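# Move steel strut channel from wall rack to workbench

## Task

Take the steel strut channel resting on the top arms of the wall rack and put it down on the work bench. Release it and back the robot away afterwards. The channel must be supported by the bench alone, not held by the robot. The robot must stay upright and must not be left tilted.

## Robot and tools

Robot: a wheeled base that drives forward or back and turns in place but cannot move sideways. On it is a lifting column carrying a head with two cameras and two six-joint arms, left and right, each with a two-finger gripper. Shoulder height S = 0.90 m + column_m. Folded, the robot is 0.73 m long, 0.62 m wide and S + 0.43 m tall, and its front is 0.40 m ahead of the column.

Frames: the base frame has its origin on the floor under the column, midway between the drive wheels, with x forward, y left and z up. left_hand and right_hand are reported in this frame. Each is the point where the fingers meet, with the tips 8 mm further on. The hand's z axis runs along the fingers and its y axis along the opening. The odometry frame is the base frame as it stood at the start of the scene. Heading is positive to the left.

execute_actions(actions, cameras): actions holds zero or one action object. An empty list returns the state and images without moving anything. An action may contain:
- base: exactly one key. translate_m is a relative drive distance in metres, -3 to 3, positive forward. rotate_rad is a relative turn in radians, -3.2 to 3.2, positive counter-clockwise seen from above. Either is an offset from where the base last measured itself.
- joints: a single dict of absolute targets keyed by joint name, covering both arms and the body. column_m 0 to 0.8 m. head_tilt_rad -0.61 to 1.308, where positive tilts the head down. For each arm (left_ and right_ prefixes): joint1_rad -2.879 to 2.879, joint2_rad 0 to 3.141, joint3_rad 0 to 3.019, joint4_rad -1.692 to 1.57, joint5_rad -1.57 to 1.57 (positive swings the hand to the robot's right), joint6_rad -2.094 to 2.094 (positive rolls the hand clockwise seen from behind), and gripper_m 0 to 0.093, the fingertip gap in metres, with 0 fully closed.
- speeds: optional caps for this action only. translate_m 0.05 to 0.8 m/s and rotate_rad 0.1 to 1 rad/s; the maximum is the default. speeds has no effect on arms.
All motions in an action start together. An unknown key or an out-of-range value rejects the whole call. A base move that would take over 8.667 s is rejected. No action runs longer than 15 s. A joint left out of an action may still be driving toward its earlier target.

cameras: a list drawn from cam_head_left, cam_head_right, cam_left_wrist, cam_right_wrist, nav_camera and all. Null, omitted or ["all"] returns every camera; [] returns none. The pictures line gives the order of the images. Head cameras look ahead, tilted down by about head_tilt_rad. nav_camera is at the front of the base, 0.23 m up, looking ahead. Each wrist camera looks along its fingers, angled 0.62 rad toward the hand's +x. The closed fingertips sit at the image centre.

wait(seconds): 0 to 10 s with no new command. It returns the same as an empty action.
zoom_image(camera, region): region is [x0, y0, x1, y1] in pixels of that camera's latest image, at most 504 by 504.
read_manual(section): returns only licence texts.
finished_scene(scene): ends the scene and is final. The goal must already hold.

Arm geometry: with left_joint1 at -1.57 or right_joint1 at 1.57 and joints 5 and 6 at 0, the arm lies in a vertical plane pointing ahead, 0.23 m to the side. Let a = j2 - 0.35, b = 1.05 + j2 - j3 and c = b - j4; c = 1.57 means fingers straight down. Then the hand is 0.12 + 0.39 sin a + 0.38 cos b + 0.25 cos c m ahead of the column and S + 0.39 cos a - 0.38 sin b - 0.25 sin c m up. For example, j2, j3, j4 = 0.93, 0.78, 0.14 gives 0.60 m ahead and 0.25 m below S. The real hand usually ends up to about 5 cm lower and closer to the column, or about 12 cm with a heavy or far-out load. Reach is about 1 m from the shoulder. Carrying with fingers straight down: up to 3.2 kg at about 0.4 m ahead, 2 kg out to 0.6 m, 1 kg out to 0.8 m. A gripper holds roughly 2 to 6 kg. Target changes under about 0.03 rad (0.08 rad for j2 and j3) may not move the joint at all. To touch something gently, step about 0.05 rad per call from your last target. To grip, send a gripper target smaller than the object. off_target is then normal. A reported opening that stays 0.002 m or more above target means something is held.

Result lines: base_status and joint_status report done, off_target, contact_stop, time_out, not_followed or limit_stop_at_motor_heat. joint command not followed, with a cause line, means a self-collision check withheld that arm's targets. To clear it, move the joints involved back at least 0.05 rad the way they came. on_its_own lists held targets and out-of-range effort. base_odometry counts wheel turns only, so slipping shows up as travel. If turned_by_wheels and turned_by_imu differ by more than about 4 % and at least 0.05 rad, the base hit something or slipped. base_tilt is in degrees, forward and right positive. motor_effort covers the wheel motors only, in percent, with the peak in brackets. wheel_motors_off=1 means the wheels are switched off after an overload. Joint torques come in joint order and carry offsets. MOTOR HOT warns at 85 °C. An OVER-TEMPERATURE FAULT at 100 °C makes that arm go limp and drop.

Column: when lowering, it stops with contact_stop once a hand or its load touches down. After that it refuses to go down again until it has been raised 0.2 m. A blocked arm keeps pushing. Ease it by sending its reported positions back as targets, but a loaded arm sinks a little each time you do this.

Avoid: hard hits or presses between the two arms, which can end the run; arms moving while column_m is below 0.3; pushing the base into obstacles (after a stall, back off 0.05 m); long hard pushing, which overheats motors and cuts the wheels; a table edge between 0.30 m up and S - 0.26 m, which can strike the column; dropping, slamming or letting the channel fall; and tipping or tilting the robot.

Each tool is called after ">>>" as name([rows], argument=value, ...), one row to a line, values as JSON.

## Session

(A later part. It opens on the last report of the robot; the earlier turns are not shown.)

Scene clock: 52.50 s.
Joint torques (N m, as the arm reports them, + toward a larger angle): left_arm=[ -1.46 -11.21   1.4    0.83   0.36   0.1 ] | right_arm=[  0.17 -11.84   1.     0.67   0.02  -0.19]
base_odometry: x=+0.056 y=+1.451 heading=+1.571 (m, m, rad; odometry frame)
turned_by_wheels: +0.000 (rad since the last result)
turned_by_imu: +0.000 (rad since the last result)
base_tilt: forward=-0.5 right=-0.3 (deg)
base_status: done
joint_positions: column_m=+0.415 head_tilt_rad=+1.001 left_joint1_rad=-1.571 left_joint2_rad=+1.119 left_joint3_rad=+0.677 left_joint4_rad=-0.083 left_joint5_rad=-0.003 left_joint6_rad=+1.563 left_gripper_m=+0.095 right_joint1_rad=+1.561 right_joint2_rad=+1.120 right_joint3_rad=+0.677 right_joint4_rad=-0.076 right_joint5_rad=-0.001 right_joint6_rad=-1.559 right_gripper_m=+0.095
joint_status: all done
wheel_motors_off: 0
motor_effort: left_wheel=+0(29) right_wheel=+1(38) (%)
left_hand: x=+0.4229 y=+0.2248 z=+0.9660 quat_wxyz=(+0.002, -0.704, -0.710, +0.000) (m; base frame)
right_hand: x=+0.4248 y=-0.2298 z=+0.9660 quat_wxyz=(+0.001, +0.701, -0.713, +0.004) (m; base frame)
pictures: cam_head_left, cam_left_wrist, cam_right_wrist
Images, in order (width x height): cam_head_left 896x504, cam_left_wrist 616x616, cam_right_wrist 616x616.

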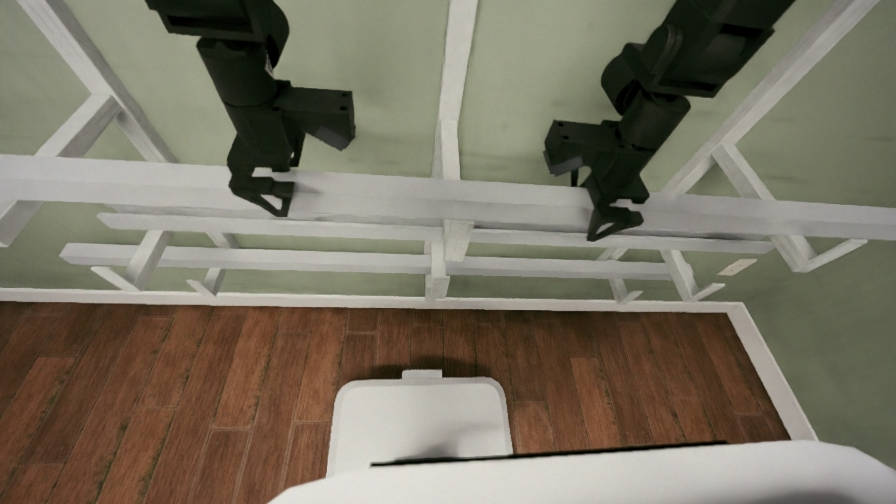

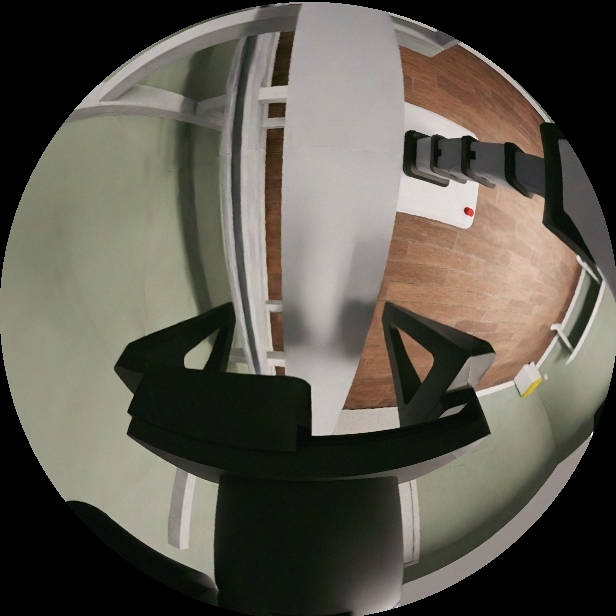

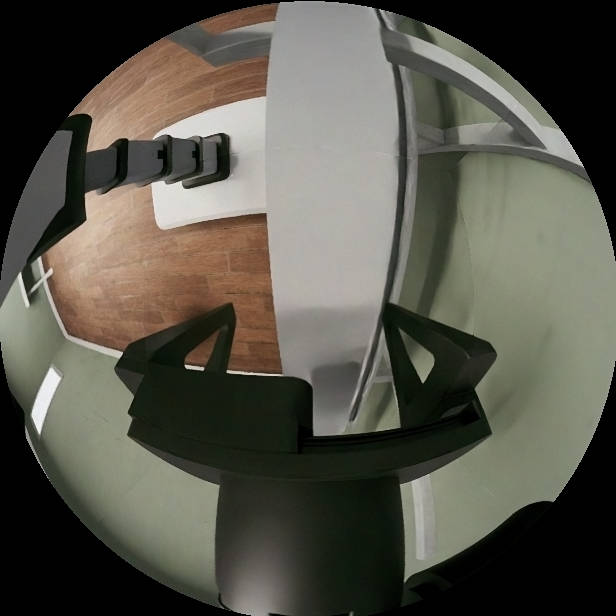

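>>> execute_actions([
  {"joints": {"column_m": 0.405}},
], cameras=[])

>>> execute_actions([
  {"joints": {"left_gripper_m": 0.0, "right_gripper_m": 0.0}},
], cameras=["cam_head_left", "cam_left_wrist", "cam_right_wrist"])

Scene clock: 56.33 s.
Joint torques (N m, as the arm reports them, + toward a larger angle): left_arm=[ -1.68 -11.44   1.38   0.78   0.35   0.11] | right_arm=[  0.19 -12.44   1.     0.66   0.02  -0.18]
base_odometry: x=+0.056 y=+1.451 heading=+1.571 (m, m, rad; odometry frame)
turned_by_wheels: +0.000 (rad since the last result)
turned_by_imu: +0.000 (rad since the last result)
base_tilt: forward=-0.4 right=-0.3 (deg)
base_status: not commanded
joint_positions: column_m=+0.405 head_tilt_rad=+1.001 left_joint1_rad=-1.571 left_joint2_rad=+1.119 left_joint3_rad=+0.677 left_joint4_rad=-0.083 left_joint5_rad=-0.003 left_joint6_rad=+1.563 left_gripper_m=+0.095 right_joint1_rad=+1.561 right_joint2_rad=+1.120 right_joint3_rad=+0.677 right_joint4_rad=-0.076 right_joint5_rad=-0.001 right_joint6_rad=-1.559 right_gripper_m=+0.095
joint_status: all done
wheel_motors_off: 0
motor_effort: left_wheel=+0(1) right_wheel=+0(1) (%)
left_hand: x=+0.4229 y=+0.2248 z=+0.9560 quat_wxyz=(+0.002, -0.704, -0.710, +0.000) (m; base frame)
right_hand: x=+0.4248 y=-0.2298 z=+0.9559 quat_wxyz=(+0.001, +0.701, -0.713, +0.004) (m; base frame)
pictures: none
No camera images: the call's "cameras" was empty. Leave "cameras" out to get every camera's image.

Scene clock: 57.07 s.
Joint torques (N m, as the arm reports them, + toward a larger angle): left_arm=[ -1.4  -11.36   2.37   0.8    0.27  -0.05] | right_arm=[  0.07 -12.07   0.5    0.33   0.    -0.16]
base_odometry: x=+0.056 y=+1.451 heading=+1.571 (m, m, rad; odometry frame)
turned_by_wheels: +0.000 (rad since the last result)
turned_by_imu: +0.000 (rad since the last result)
base_tilt: forward=-0.5 right=-0.3 (deg)
base_status: not commanded
joint_positions: column_m=+0.405 head_tilt_rad=+1.001 left_joint1_rad=-1.571 left_joint2_rad=+1.122 left_joint3_rad=+0.665 left_joint4_rad=-0.083 left_joint5_rad=-0.001 left_joint6_rad=+1.576 left_gripper_m=+0.041 right_joint1_rad=+1.561 right_joint2_rad=+1.120 right_joint3_rad=+0.685 right_joint4_rad=-0.067 right_joint5_rad=-0.001 right_joint6_rad=-1.561 right_gripper_m=+0.041
joint_status: left_gripper_m off_target (ended at +0.041, target +0.000); right_gripper_m off_target (ended at +0.041, target +0.000)
wheel_motors_off: 0
motor_effort: left_wheel=+1(1) right_wheel=+0(1) (%)
left_hand: x=+0.4146 y=+0.2245 z=+0.9550 quat_wxyz=(+0.006, -0.709, -0.705, +0.006) (m; base frame)
right_hand: x=+0.4319 y=-0.2299 z=+0.9561 quat_wxyz=(-0.005, +0.702, -0.712, +0.010) (m; base frame)
pictures: cam_head_left, cam_left_wrist, cam_right_wrist
Images, in order (width x height): cam_head_left 896x504, cam_left_wrist 616x616, cam_right_wrist 616x616.

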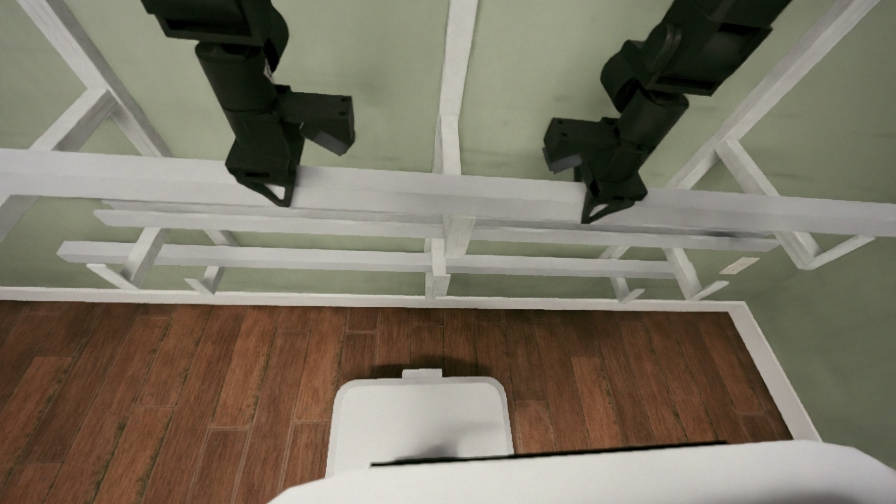

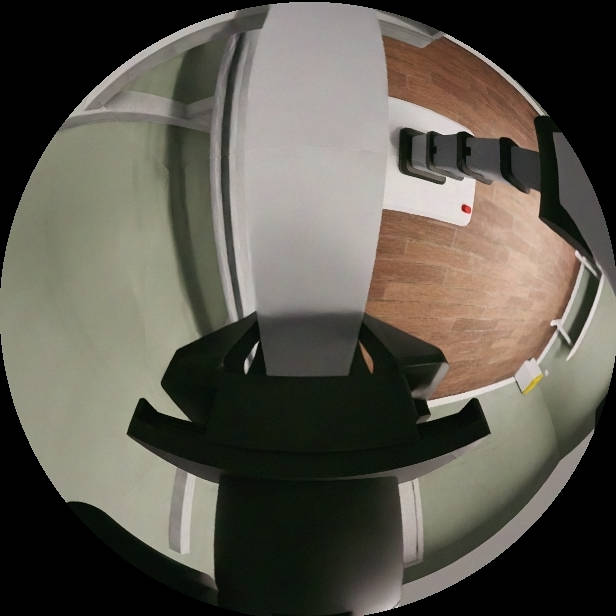

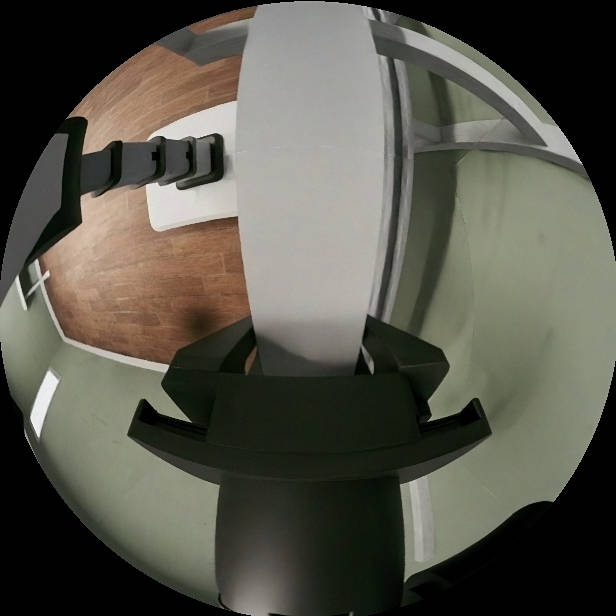

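Both grip at 0.041. Lift with the column.

>>> execute_actions([
  {"joints": {"column_m": 0.55}},
], cameras=["cam_head_left", "cam_head_right", "cam_left_wrist", "cam_right_wrist"])

Scene clock: 62.83 s.
Joint torques (N m, as the arm reports them, + toward a larger angle): left_arm=[ -1.84 -18.45   0.59   0.19   0.06  -0.09] | right_arm=[  0.15 -17.9    0.28  -0.22  -0.19  -0.22]
base_odometry: x=+0.056 y=+1.451 heading=+1.571 (m, m, rad; odometry frame)
turned_by_wheels: +0.000 (rad since the last result)
turned_by_imu: -0.001 (rad since the last result)
base_tilt: forward=-0.5 right=-0.3 (deg)
base_status: not commanded
joint_positions: column_m=+0.550 head_tilt_rad=+1.001 left_joint1_rad=-1.571 left_joint2_rad=+1.206 left_joint3_rad=+0.673 left_joint4_rad=-0.074 left_joint5_rad=+0.003 left_joint6_rad=+1.582 left_gripper_m=+0.041 right_joint1_rad=+1.561 right_joint2_rad=+1.184 right_joint3_rad=+0.679 right_joint4_rad=-0.057 right_joint5_rad=+0.003 right_joint6_rad=-1.556 right_gripper_m=+0.041
joint_status: all done
wheel_motors_off: 0
motor_effort: left_wheel=+0(1) right_wheel=-2(2) (%)
left_hand: x=+0.3913 y=+0.2237 z=+1.0763 quat_wxyz=(+0.028, -0.711, -0.702, +0.031) (m; base frame)
right_hand: x=+0.4073 y=-0.2306 z=+1.0819 quat_wxyz=(+0.018, +0.700, -0.714, -0.010) (m; base frame)
pictures: cam_head_left, cam_head_right, cam_left_wrist, cam_right_wrist
Images, in order (width x height): cam_head_left 896x504, cam_head_right 896x504, cam_left_wrist 616x616, cam_right_wrist 616x616.

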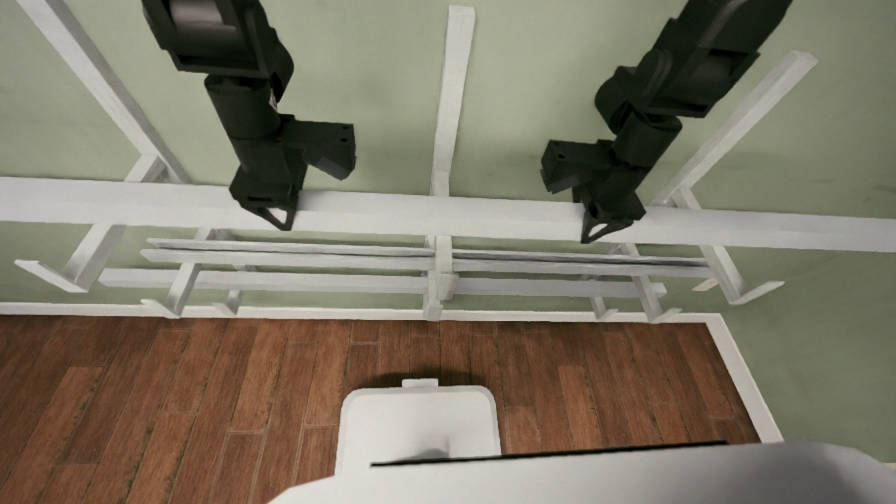

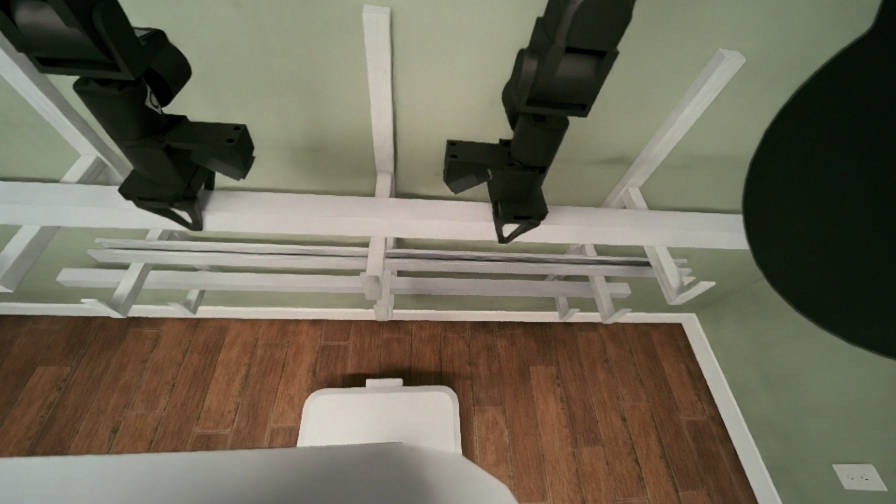

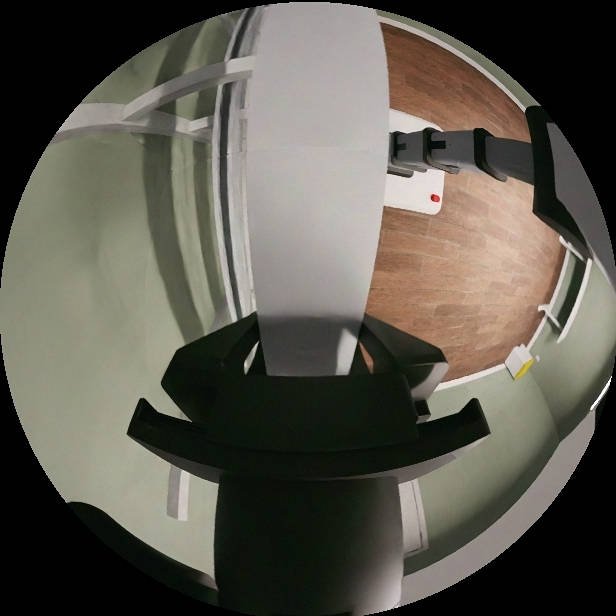

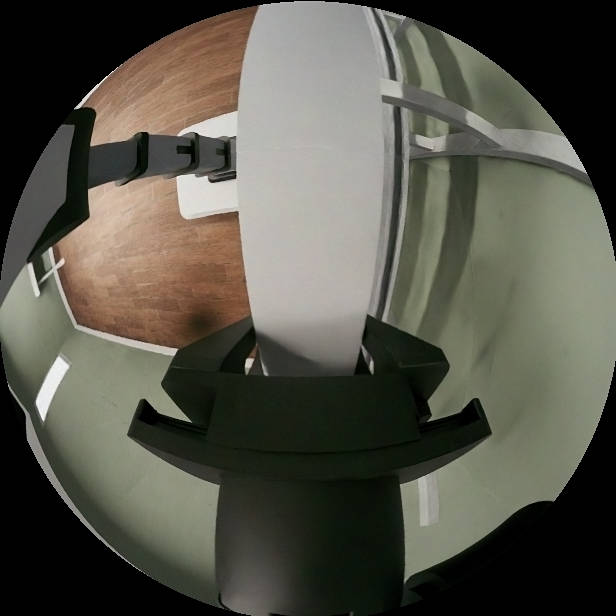

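>>> execute_actions([
  {"base": {"translate_m": -0.9}, "joints": {"column_m": 0.6, "head_tilt_rad": 0.6}, "speeds": {"translate_m": 0.5}},
], cameras=["cam_head_left", "cam_left_wrist", "cam_right_wrist"])

Scene clock: 72.10 s.
Joint torques (N m, as the arm reports them, + toward a larger angle): left_arm=[ -1.46 -18.14   0.56   0.03   0.05  -0.09] | right_arm=[  0.05 -17.91   0.1   -0.15  -0.22  -0.2 ]
base_odometry: x=+0.056 y=+0.551 heading=+1.572 (m, m, rad; odometry frame)
turned_by_wheels: +0.001 (rad since the last result)
turned_by_imu: +0.002 (rad since the last result)
base_tilt: forward=-0.5 right=-0.3 (deg)
base_status: done
joint_positions: column_m=+0.600 head_tilt_rad=+0.617 left_joint1_rad=-1.571 left_joint2_rad=+1.206 left_joint3_rad=+0.674 left_joint4_rad=-0.070 left_joint5_rad=+0.004 left_joint6_rad=+1.581 left_gripper_m=+0.041 right_joint1_rad=+1.561 right_joint2_rad=+1.185 right_joint3_rad=+0.683 right_joint4_rad=-0.058 right_joint5_rad=+0.004 right_joint6_rad=-1.557 right_gripper_m=+0.041
joint_status: all done
wheel_motors_off: 0
motor_effort: left_wheel=+0(62) right_wheel=-2(50) (%)
left_hand: x=+0.3929 y=+0.2237 z=+1.1262 quat_wxyz=(+0.026, -0.710, -0.703, +0.029) (m; base frame)
right_hand: x=+0.4093 y=-0.2307 z=+1.1318 quat_wxyz=(+0.017, +0.700, -0.714, -0.009) (m; base frame)
pictures: cam_head_left, cam_left_wrist, cam_right_wrist
Images, in order (width x height): cam_head_left 896x504, cam_left_wrist 616x616, cam_right_wrist 616x616.

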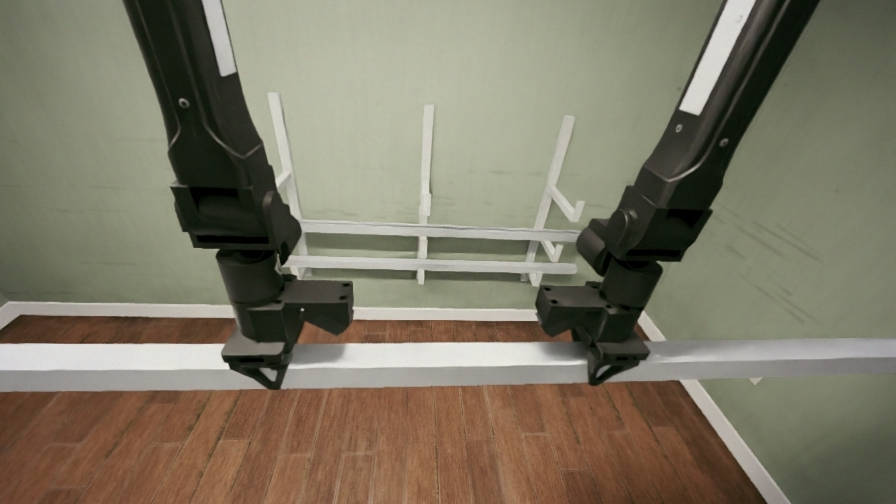

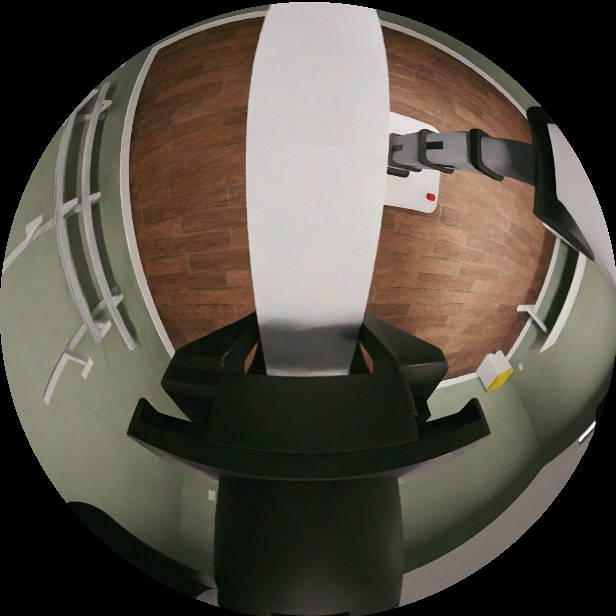

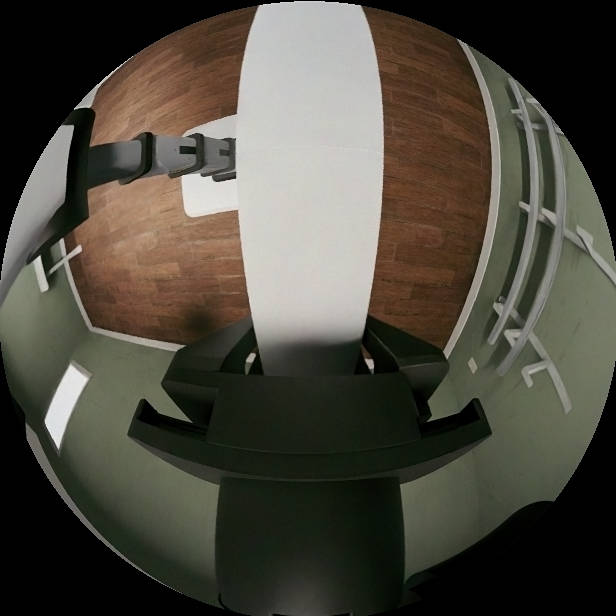

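>>> execute_actions([
  {"base": {"rotate_rad": 2.9}, "joints": {"head_tilt_rad": 0.35}, "speeds": {"rotate_rad": 0.8}},
], cameras=["cam_head_left", "cam_head_right", "nav_camera"])

Scene clock: 78.23 s.
Joint torques (N m, as the arm reports them, + toward a larger angle): left_arm=[ -1.71 -18.15   0.69   0.03   0.25  -0.07] | right_arm=[  0.36 -17.78  -0.02  -0.2   -0.24  -0.19]
base_odometry: x=+0.056 y=+0.551 heading=-1.812 (m, m, rad; odometry frame)
turned_by_wheels: +2.899 (rad since the last result)
turned_by_imu: +2.872 (rad since the last result)
base_tilt: forward=-0.4 right=-0.3 (deg)
base_status: done
joint_positions: column_m=+0.600 head_tilt_rad=+0.369 left_joint1_rad=-1.571 left_joint2_rad=+1.206 left_joint3_rad=+0.672 left_joint4_rad=-0.070 left_joint5_rad=-0.001 left_joint6_rad=+1.580 left_gripper_m=+0.041 right_joint1_rad=+1.564 right_joint2_rad=+1.185 right_joint3_rad=+0.683 right_joint4_rad=-0.058 right_joint5_rad=+0.004 right_joint6_rad=-1.559 right_gripper_m=+0.041
joint_status: all done
wheel_motors_off: 0
motor_effort: left_wheel=-4(50) right_wheel=+6(76) (%)
left_hand: x=+0.3921 y=+0.2248 z=+1.1263 quat_wxyz=(+0.028, -0.710, -0.703, +0.028) (m; base frame)
right_hand: x=+0.4097 y=-0.2295 z=+1.1318 quat_wxyz=(+0.016, +0.702, -0.712, -0.009) (m; base frame)
pictures: cam_head_left, cam_head_right, nav_camera
Images, in order (width x height): cam_head_left 896x504, cam_head_right 896x504, nav_camera 896x504.

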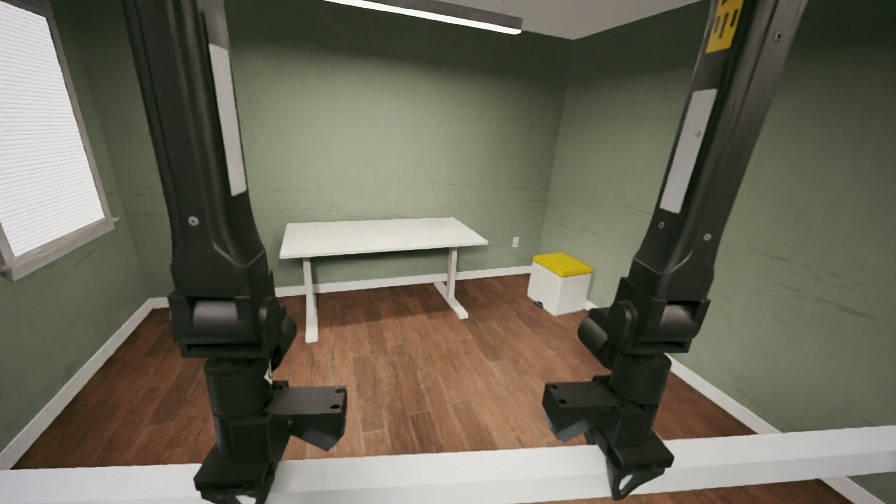

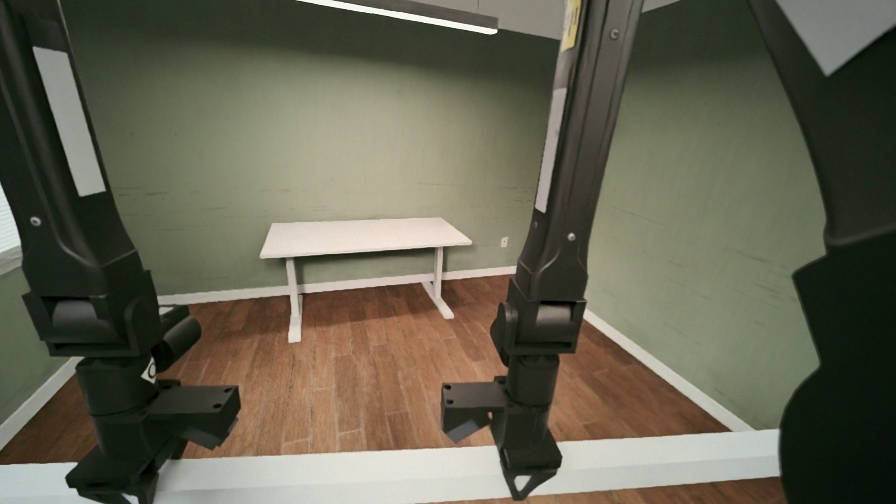

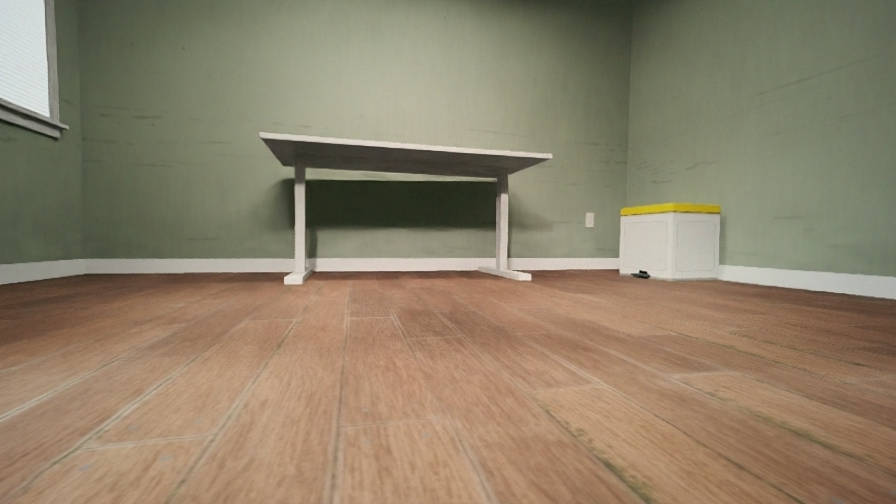

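>>> execute_actions([
  {"base": {"translate_m": 1.2}, "joints": {"column_m": 0.4, "head_tilt_rad": 0.5}, "speeds": {"translate_m": 0.6}},
], cameras=["cam_head_left", "cam_head_right", "nav_camera"])

Scene clock: 91.60 s.
Joint torques (N m, as the arm reports them, + toward a larger angle): left_arm=[ -1.49 -18.36   0.5    0.07   0.26  -0.08] | right_arm=[ -0.05 -17.7   -0.21  -0.11  -0.22  -0.19]
base_odometry: x=-0.231 y=-0.615 heading=-1.812 (m, m, rad; odometry frame)
turned_by_wheels: +0.001 (rad since the last result)
turned_by_imu: -0.003 (rad since the last result)
base_tilt: forward=-0.4 right=-0.3 (deg)
base_status: done
joint_positions: column_m=+0.400 head_tilt_rad=+0.504 left_joint1_rad=-1.571 left_joint2_rad=+1.206 left_joint3_rad=+0.674 left_joint4_rad=-0.070 left_joint5_rad=-0.001 left_joint6_rad=+1.581 left_gripper_m=+0.041 right_joint1_rad=+1.564 right_joint2_rad=+1.185 right_joint3_rad=+0.684 right_joint4_rad=-0.058 right_joint5_rad=+0.004 right_joint6_rad=-1.559 right_gripper_m=+0.041
joint_status: all done
wheel_motors_off: 0
motor_effort: left_wheel=+1(52) right_wheel=-1(67) (%)
left_hand: x=+0.3932 y=+0.2248 z=+0.9262 quat_wxyz=(+0.028, -0.710, -0.703, +0.027) (m; base frame)
right_hand: x=+0.4103 y=-0.2295 z=+0.9318 quat_wxyz=(+0.016, +0.701, -0.712, -0.009) (m; base frame)
pictures: cam_head_left, cam_head_right, nav_camera
Images, in order (width x height): cam_head_left 896x504, cam_head_right 896x504, nav_camera 896x504.

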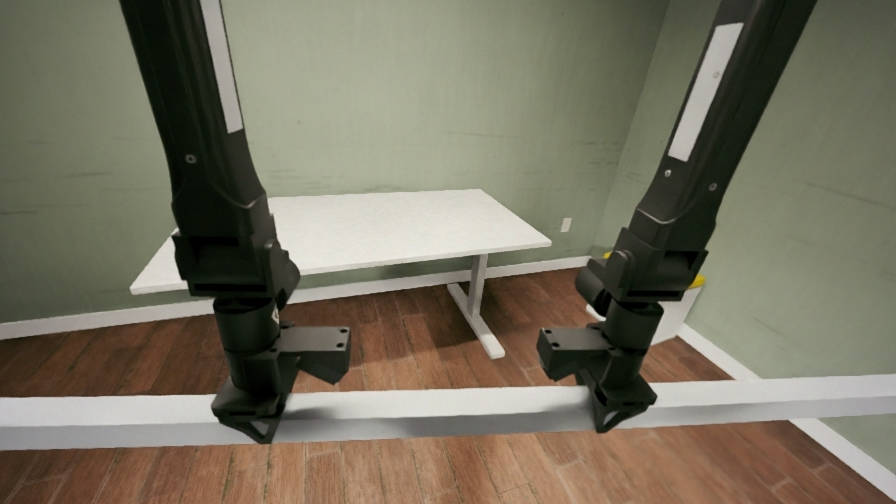

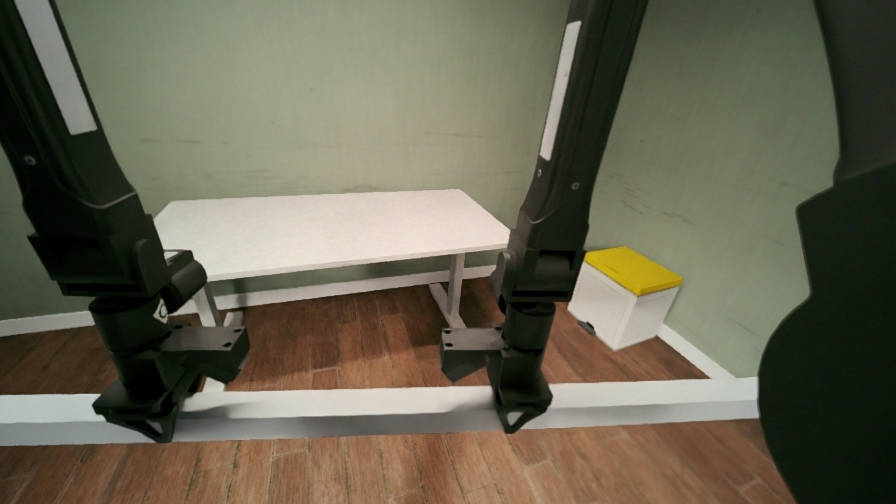

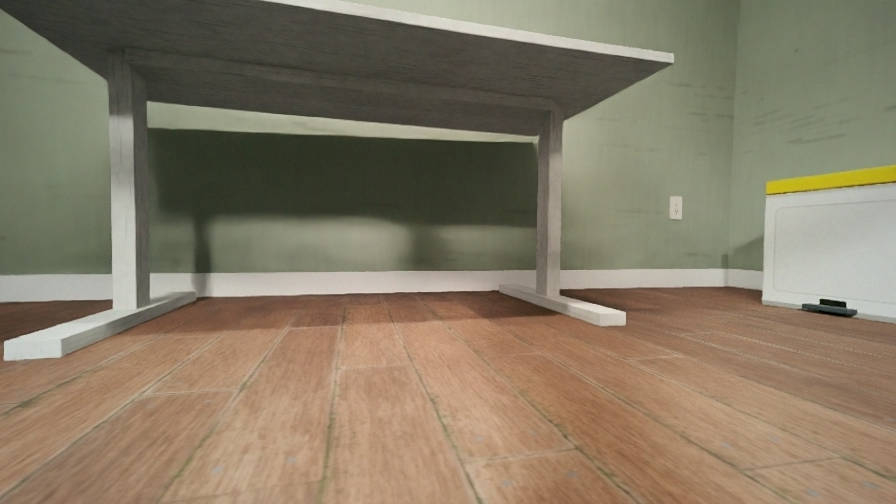

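>>> execute_actions([
  {"base": {"translate_m": 0.715}, "joints": {"column_m": 0.33, "head_tilt_rad": 0.8}, "speeds": {"translate_m": 0.6}},
], cameras=[])

>>> execute_actions([
  {"base": {"rotate_rad": 0.278}, "speeds": {"rotate_rad": 0.6}},
])

Scene clock: 98.43 s.
Joint torques (N m, as the arm reports them, + toward a larger angle): left_arm=[ -1.52 -18.34   0.55  -0.08   0.24  -0.06] | right_arm=[ -0.06 -17.97  -0.06  -0.41  -0.22  -0.22]
base_odometry: x=-0.401 y=-1.309 heading=-1.811 (m, m, rad; odometry frame)
turned_by_wheels: +0.000 (rad since the last result)
turned_by_imu: -0.002 (rad since the last result)
base_tilt: forward=-0.5 right=-0.3 (deg)
base_status: done
joint_positions: column_m=+0.330 head_tilt_rad=+0.803 left_joint1_rad=-1.571 left_joint2_rad=+1.206 left_joint3_rad=+0.673 left_joint4_rad=-0.067 left_joint5_rad=-0.001 left_joint6_rad=+1.581 left_gripper_m=+0.041 right_joint1_rad=+1.564 right_joint2_rad=+1.185 right_joint3_rad=+0.684 right_joint4_rad=-0.055 right_joint5_rad=+0.004 right_joint6_rad=-1.559 right_gripper_m=+0.041
joint_status: all done
wheel_motors_off: 0
motor_effort: left_wheel=+1(31) right_wheel=-1(37) (%)
left_hand: x=+0.3934 y=+0.2248 z=+0.8563 quat_wxyz=(+0.027, -0.710, -0.703, +0.027) (m; base frame)
right_hand: x=+0.4106 y=-0.2295 z=+0.8619 quat_wxyz=(+0.015, +0.702, -0.712, -0.008) (m; base frame)
pictures: none
No camera images: the call's "cameras" was empty. Leave "cameras" out to get every camera's image.

Scene clock: 100.10 s.
Joint torques (N m, as the arm reports them, + toward a larger angle): left_arm=[ -1.72 -18.24   0.61  -0.11   0.33  -0.11] | right_arm=[ -0.14 -17.78  -0.12  -0.17  -0.24  -0.18]
base_odometry: x=-0.401 y=-1.309 heading=-1.535 (m, m, rad; odometry frame)
turned_by_wheels: +0.277 (rad since the last result)
turned_by_imu: +0.270 (rad since the last result)
base_tilt: forward=-0.4 right=-0.3 (deg)
base_status: done
joint_positions: column_m=+0.330 head_tilt_rad=+0.803 left_joint1_rad=-1.569 left_joint2_rad=+1.206 left_joint3_rad=+0.673 left_joint4_rad=-0.067 left_joint5_rad=-0.003 left_joint6_rad=+1.584 left_gripper_m=+0.041 right_joint1_rad=+1.565 right_joint2_rad=+1.185 right_joint3_rad=+0.684 right_joint4_rad=-0.058 right_joint5_rad=+0.004 right_joint6_rad=-1.558 right_gripper_m=+0.041
joint_status: not commanded
wheel_motors_off: 0
motor_effort: left_wheel=-1(55) right_wheel=+0(65) (%)
left_hand: x=+0.3931 y=+0.2256 z=+0.8563 quat_wxyz=(+0.028, -0.711, -0.702, +0.026) (m; base frame)
right_hand: x=+0.4105 y=-0.2287 z=+0.8619 quat_wxyz=(+0.015, +0.702, -0.712, -0.009) (m; base frame)
pictures: cam_head_left, cam_head_right, cam_left_wrist, cam_right_wrist, nav_camera
Images, in order (width x height): cam_head_left 896x504, cam_head_right 896x504, cam_left_wrist 616x616, cam_right_wrist 616x616, nav_camera 896x504.

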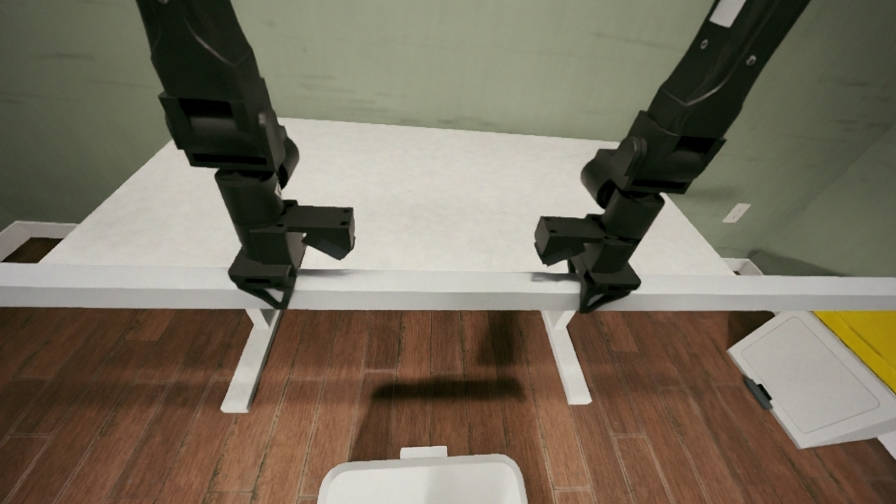

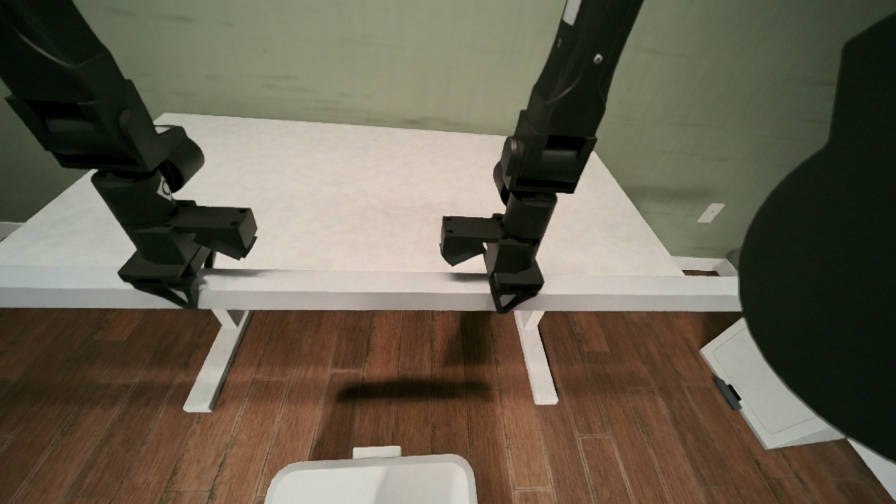

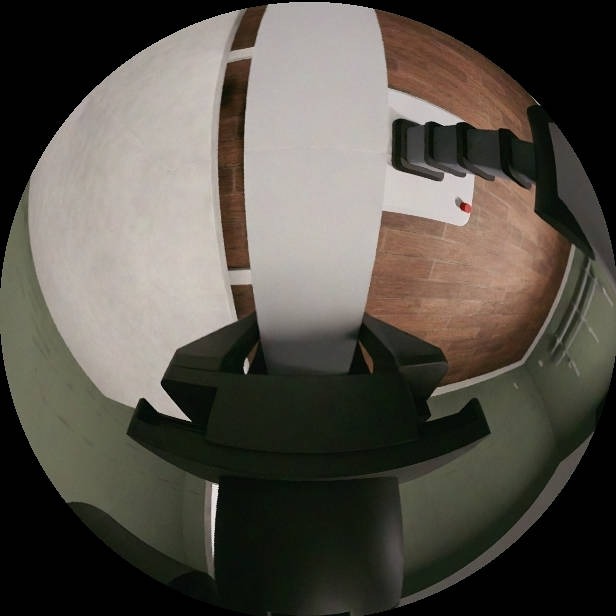

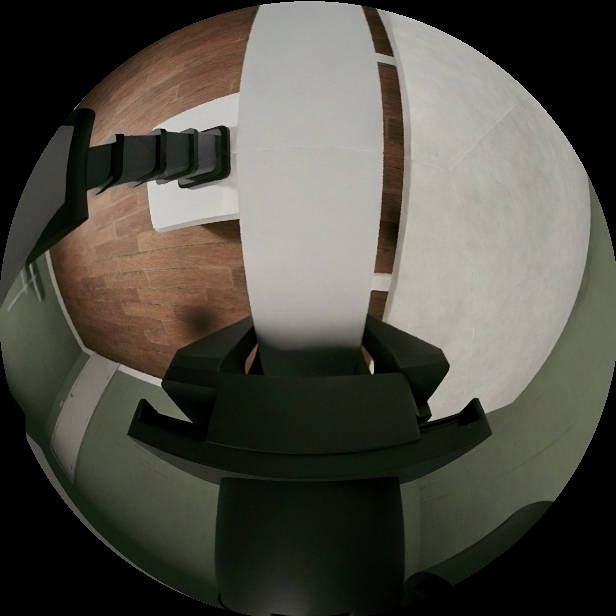

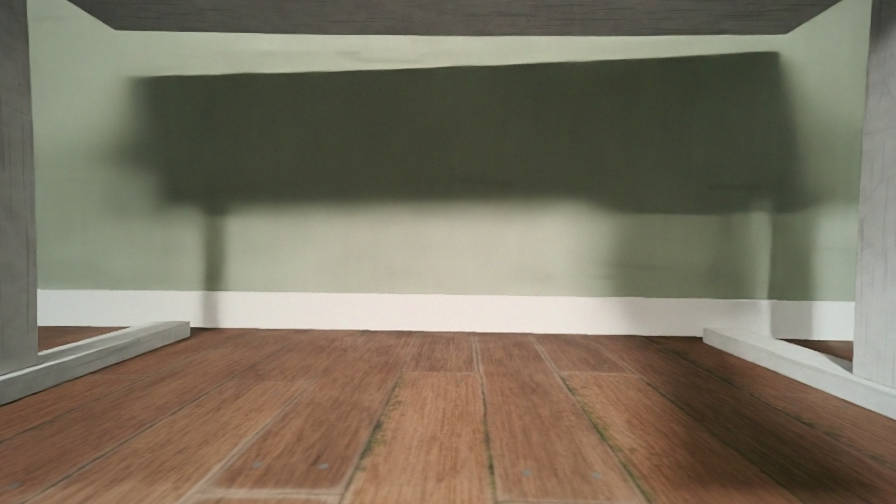

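>>> execute_actions([
  {"base": {"translate_m": 0.31}, "joints": {"column_m": 0.245, "head_tilt_rad": 0.9}, "speeds": {"translate_m": 0.4}},
], cameras=["cam_head_left", "cam_head_right", "cam_left_wrist", "cam_right_wrist"])

Scene clock: 106.33 s.
Joint torques (N m, as the arm reports them, + toward a larger angle): left_arm=[ -1.69 -18.33   0.62  -0.12   0.31  -0.12] | right_arm=[ -0.24 -17.75  -0.03  -0.26  -0.23  -0.2 ]
base_odometry: x=-0.390 y=-1.619 heading=-1.533 (m, m, rad; odometry frame)
turned_by_wheels: +0.001 (rad since the last result)
turned_by_imu: +0.000 (rad since the last result)
base_tilt: forward=-0.5 right=-0.3 (deg)
base_status: done
joint_positions: column_m=+0.245 head_tilt_rad=+0.902 left_joint1_rad=-1.569 left_joint2_rad=+1.206 left_joint3_rad=+0.673 left_joint4_rad=-0.066 left_joint5_rad=-0.002 left_joint6_rad=+1.584 left_gripper_m=+0.041 right_joint1_rad=+1.565 right_joint2_rad=+1.184 right_joint3_rad=+0.684 right_joint4_rad=-0.056 right_joint5_rad=+0.004 right_joint6_rad=-1.558 right_gripper_m=+0.041
joint_status: all done
wheel_motors_off: 0
motor_effort: left_wheel=+1(52) right_wheel=-2(58) (%)
left_hand: x=+0.3932 y=+0.2256 z=+0.7713 quat_wxyz=(+0.028, -0.711, -0.702, +0.026) (m; base frame)
right_hand: x=+0.4107 y=-0.2287 z=+0.7770 quat_wxyz=(+0.015, +0.702, -0.712, -0.008) (m; base frame)
pictures: cam_head_left, cam_head_right, cam_left_wrist, cam_right_wrist
Images, in order (width x height): cam_head_left 896x504, cam_head_right 896x504, cam_left_wrist 616x616, cam_right_wrist 616x616.

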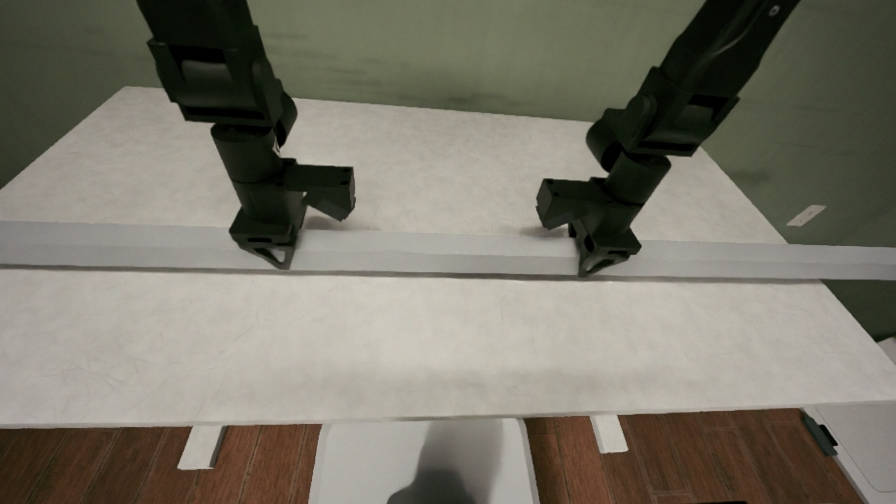

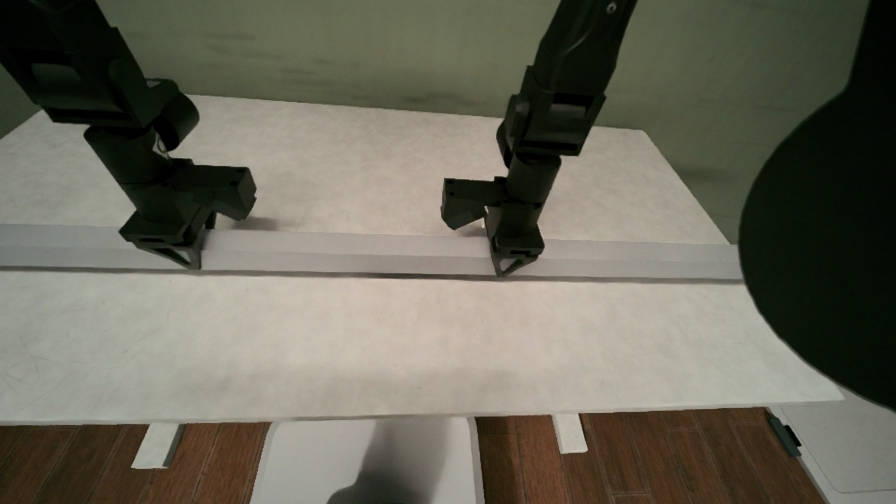

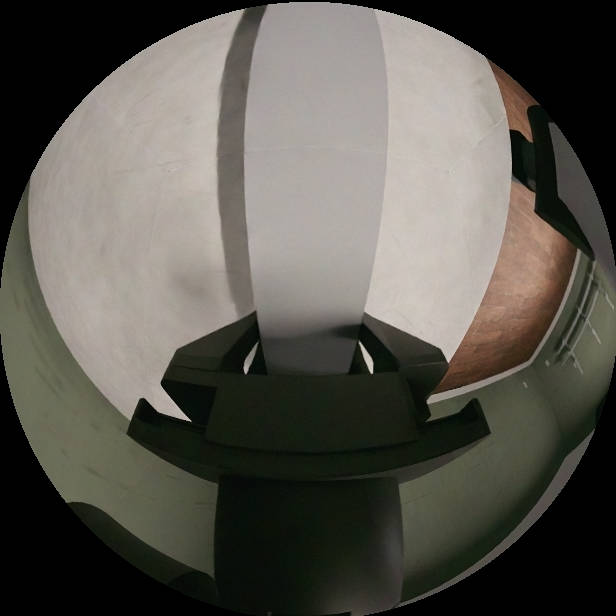

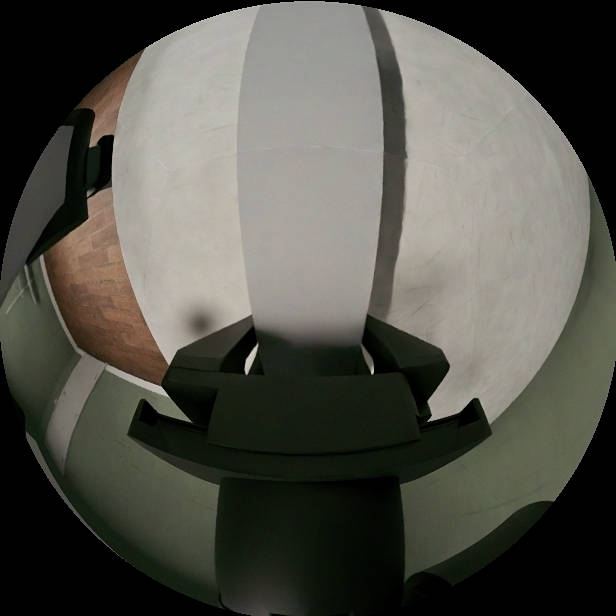

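Close to the surface. Lowering in small steps.

>>> execute_actions([
  {"joints": {"column_m": 0.22}},
], cameras=["cam_head_left"])

Scene clock: 109.00 s.
Joint torques (N m, as the arm reports them, + toward a larger angle): left_arm=[ -1.51 -18.25   0.64  -0.14   0.3   -0.12] | right_arm=[ -0.21 -17.44  -0.06  -0.27  -0.22  -0.19]
base_odometry: x=-0.390 y=-1.619 heading=-1.533 (m, m, rad; odometry frame)
turned_by_wheels: +0.000 (rad since the last result)
turned_by_imu: +0.000 (rad since the last result)
base_tilt: forward=-0.4 right=-0.3 (deg)
base_status: not commanded
joint_positions: column_m=+0.220 head_tilt_rad=+0.902 left_joint1_rad=-1.569 left_joint2_rad=+1.206 left_joint3_rad=+0.673 left_joint4_rad=-0.066 left_joint5_rad=-0.002 left_joint6_rad=+1.584 left_gripper_m=+0.041 right_joint1_rad=+1.565 right_joint2_rad=+1.184 right_joint3_rad=+0.684 right_joint4_rad=-0.056 right_joint5_rad=+0.004 right_joint6_rad=-1.558 right_gripper_m=+0.041
joint_status: all done
wheel_motors_off: 0
motor_effort: left_wheel=+3(3) right_wheel=-3(4) (%)
left_hand: x=+0.3932 y=+0.2256 z=+0.7463 quat_wxyz=(+0.028, -0.711, -0.702, +0.026) (m; base frame)
right_hand: x=+0.4107 y=-0.2287 z=+0.7520 quat_wxyz=(+0.015, +0.702, -0.712, -0.008) (m; base frame)
pictures: cam_head_left
Images, in order (width x height): cam_head_left 896x504.

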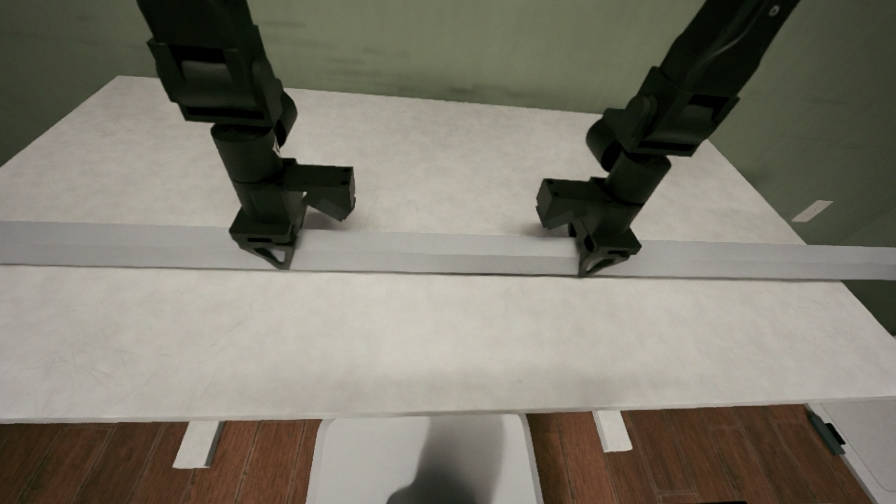

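>>> execute_actions([
  {"joints": {"column_m": 0.198}},
], cameras=["cam_head_left"])

Scene clock: 111.13 s.
Joint torques (N m, as the arm reports them, + toward a larger angle): left_arm=[ -1.5  -15.5    2.28   0.07   0.3   -0.13] | right_arm=[ -0.17 -16.09   0.77  -0.29  -0.21  -0.2 ]
base_odometry: x=-0.390 y=-1.619 heading=-1.533 (m, m, rad; odometry frame)
turned_by_wheels: +0.000 (rad since the last result)
turned_by_imu: +0.000 (rad since the last result)
base_tilt: forward=-0.5 right=-0.3 (deg)
base_status: not commanded
joint_positions: column_m=+0.198 head_tilt_rad=+0.902 left_joint1_rad=-1.569 left_joint2_rad=+1.174 left_joint3_rad=+0.659 left_joint4_rad=-0.070 left_joint5_rad=-0.002 left_joint6_rad=+1.584 left_gripper_m=+0.041 right_joint1_rad=+1.565 right_joint2_rad=+1.167 right_joint3_rad=+0.674 right_joint4_rad=-0.056 right_joint5_rad=+0.004 right_joint6_rad=-1.558 right_gripper_m=+0.041
joint_status: all done
wheel_motors_off: 0
motor_effort: left_wheel=+7(9) right_wheel=+0(7) (%)
left_hand: x=+0.3951 y=+0.2256 z=+0.7331 quat_wxyz=(+0.023, -0.711, -0.702, +0.021) (m; base frame)
right_hand: x=+0.4112 y=-0.2286 z=+0.7350 quat_wxyz=(+0.012, +0.701, -0.713, -0.006) (m; base frame)
pictures: cam_head_left
Images, in order (width x height): cam_head_left 896x504.

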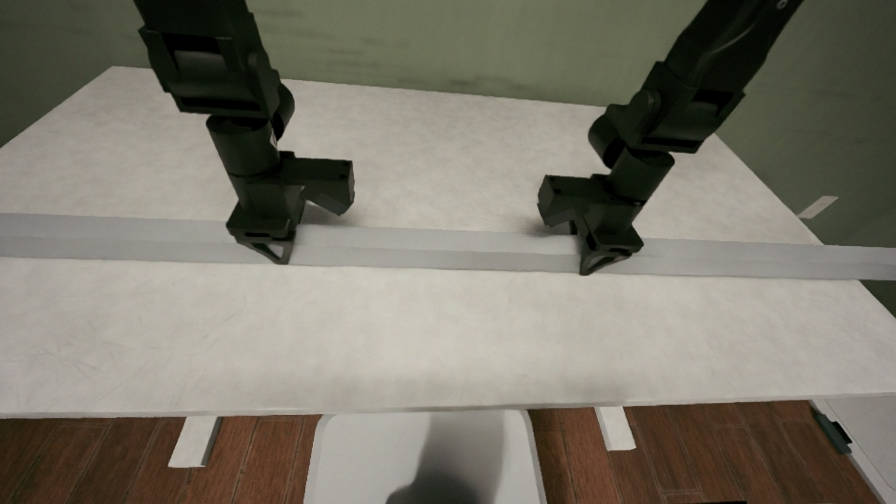

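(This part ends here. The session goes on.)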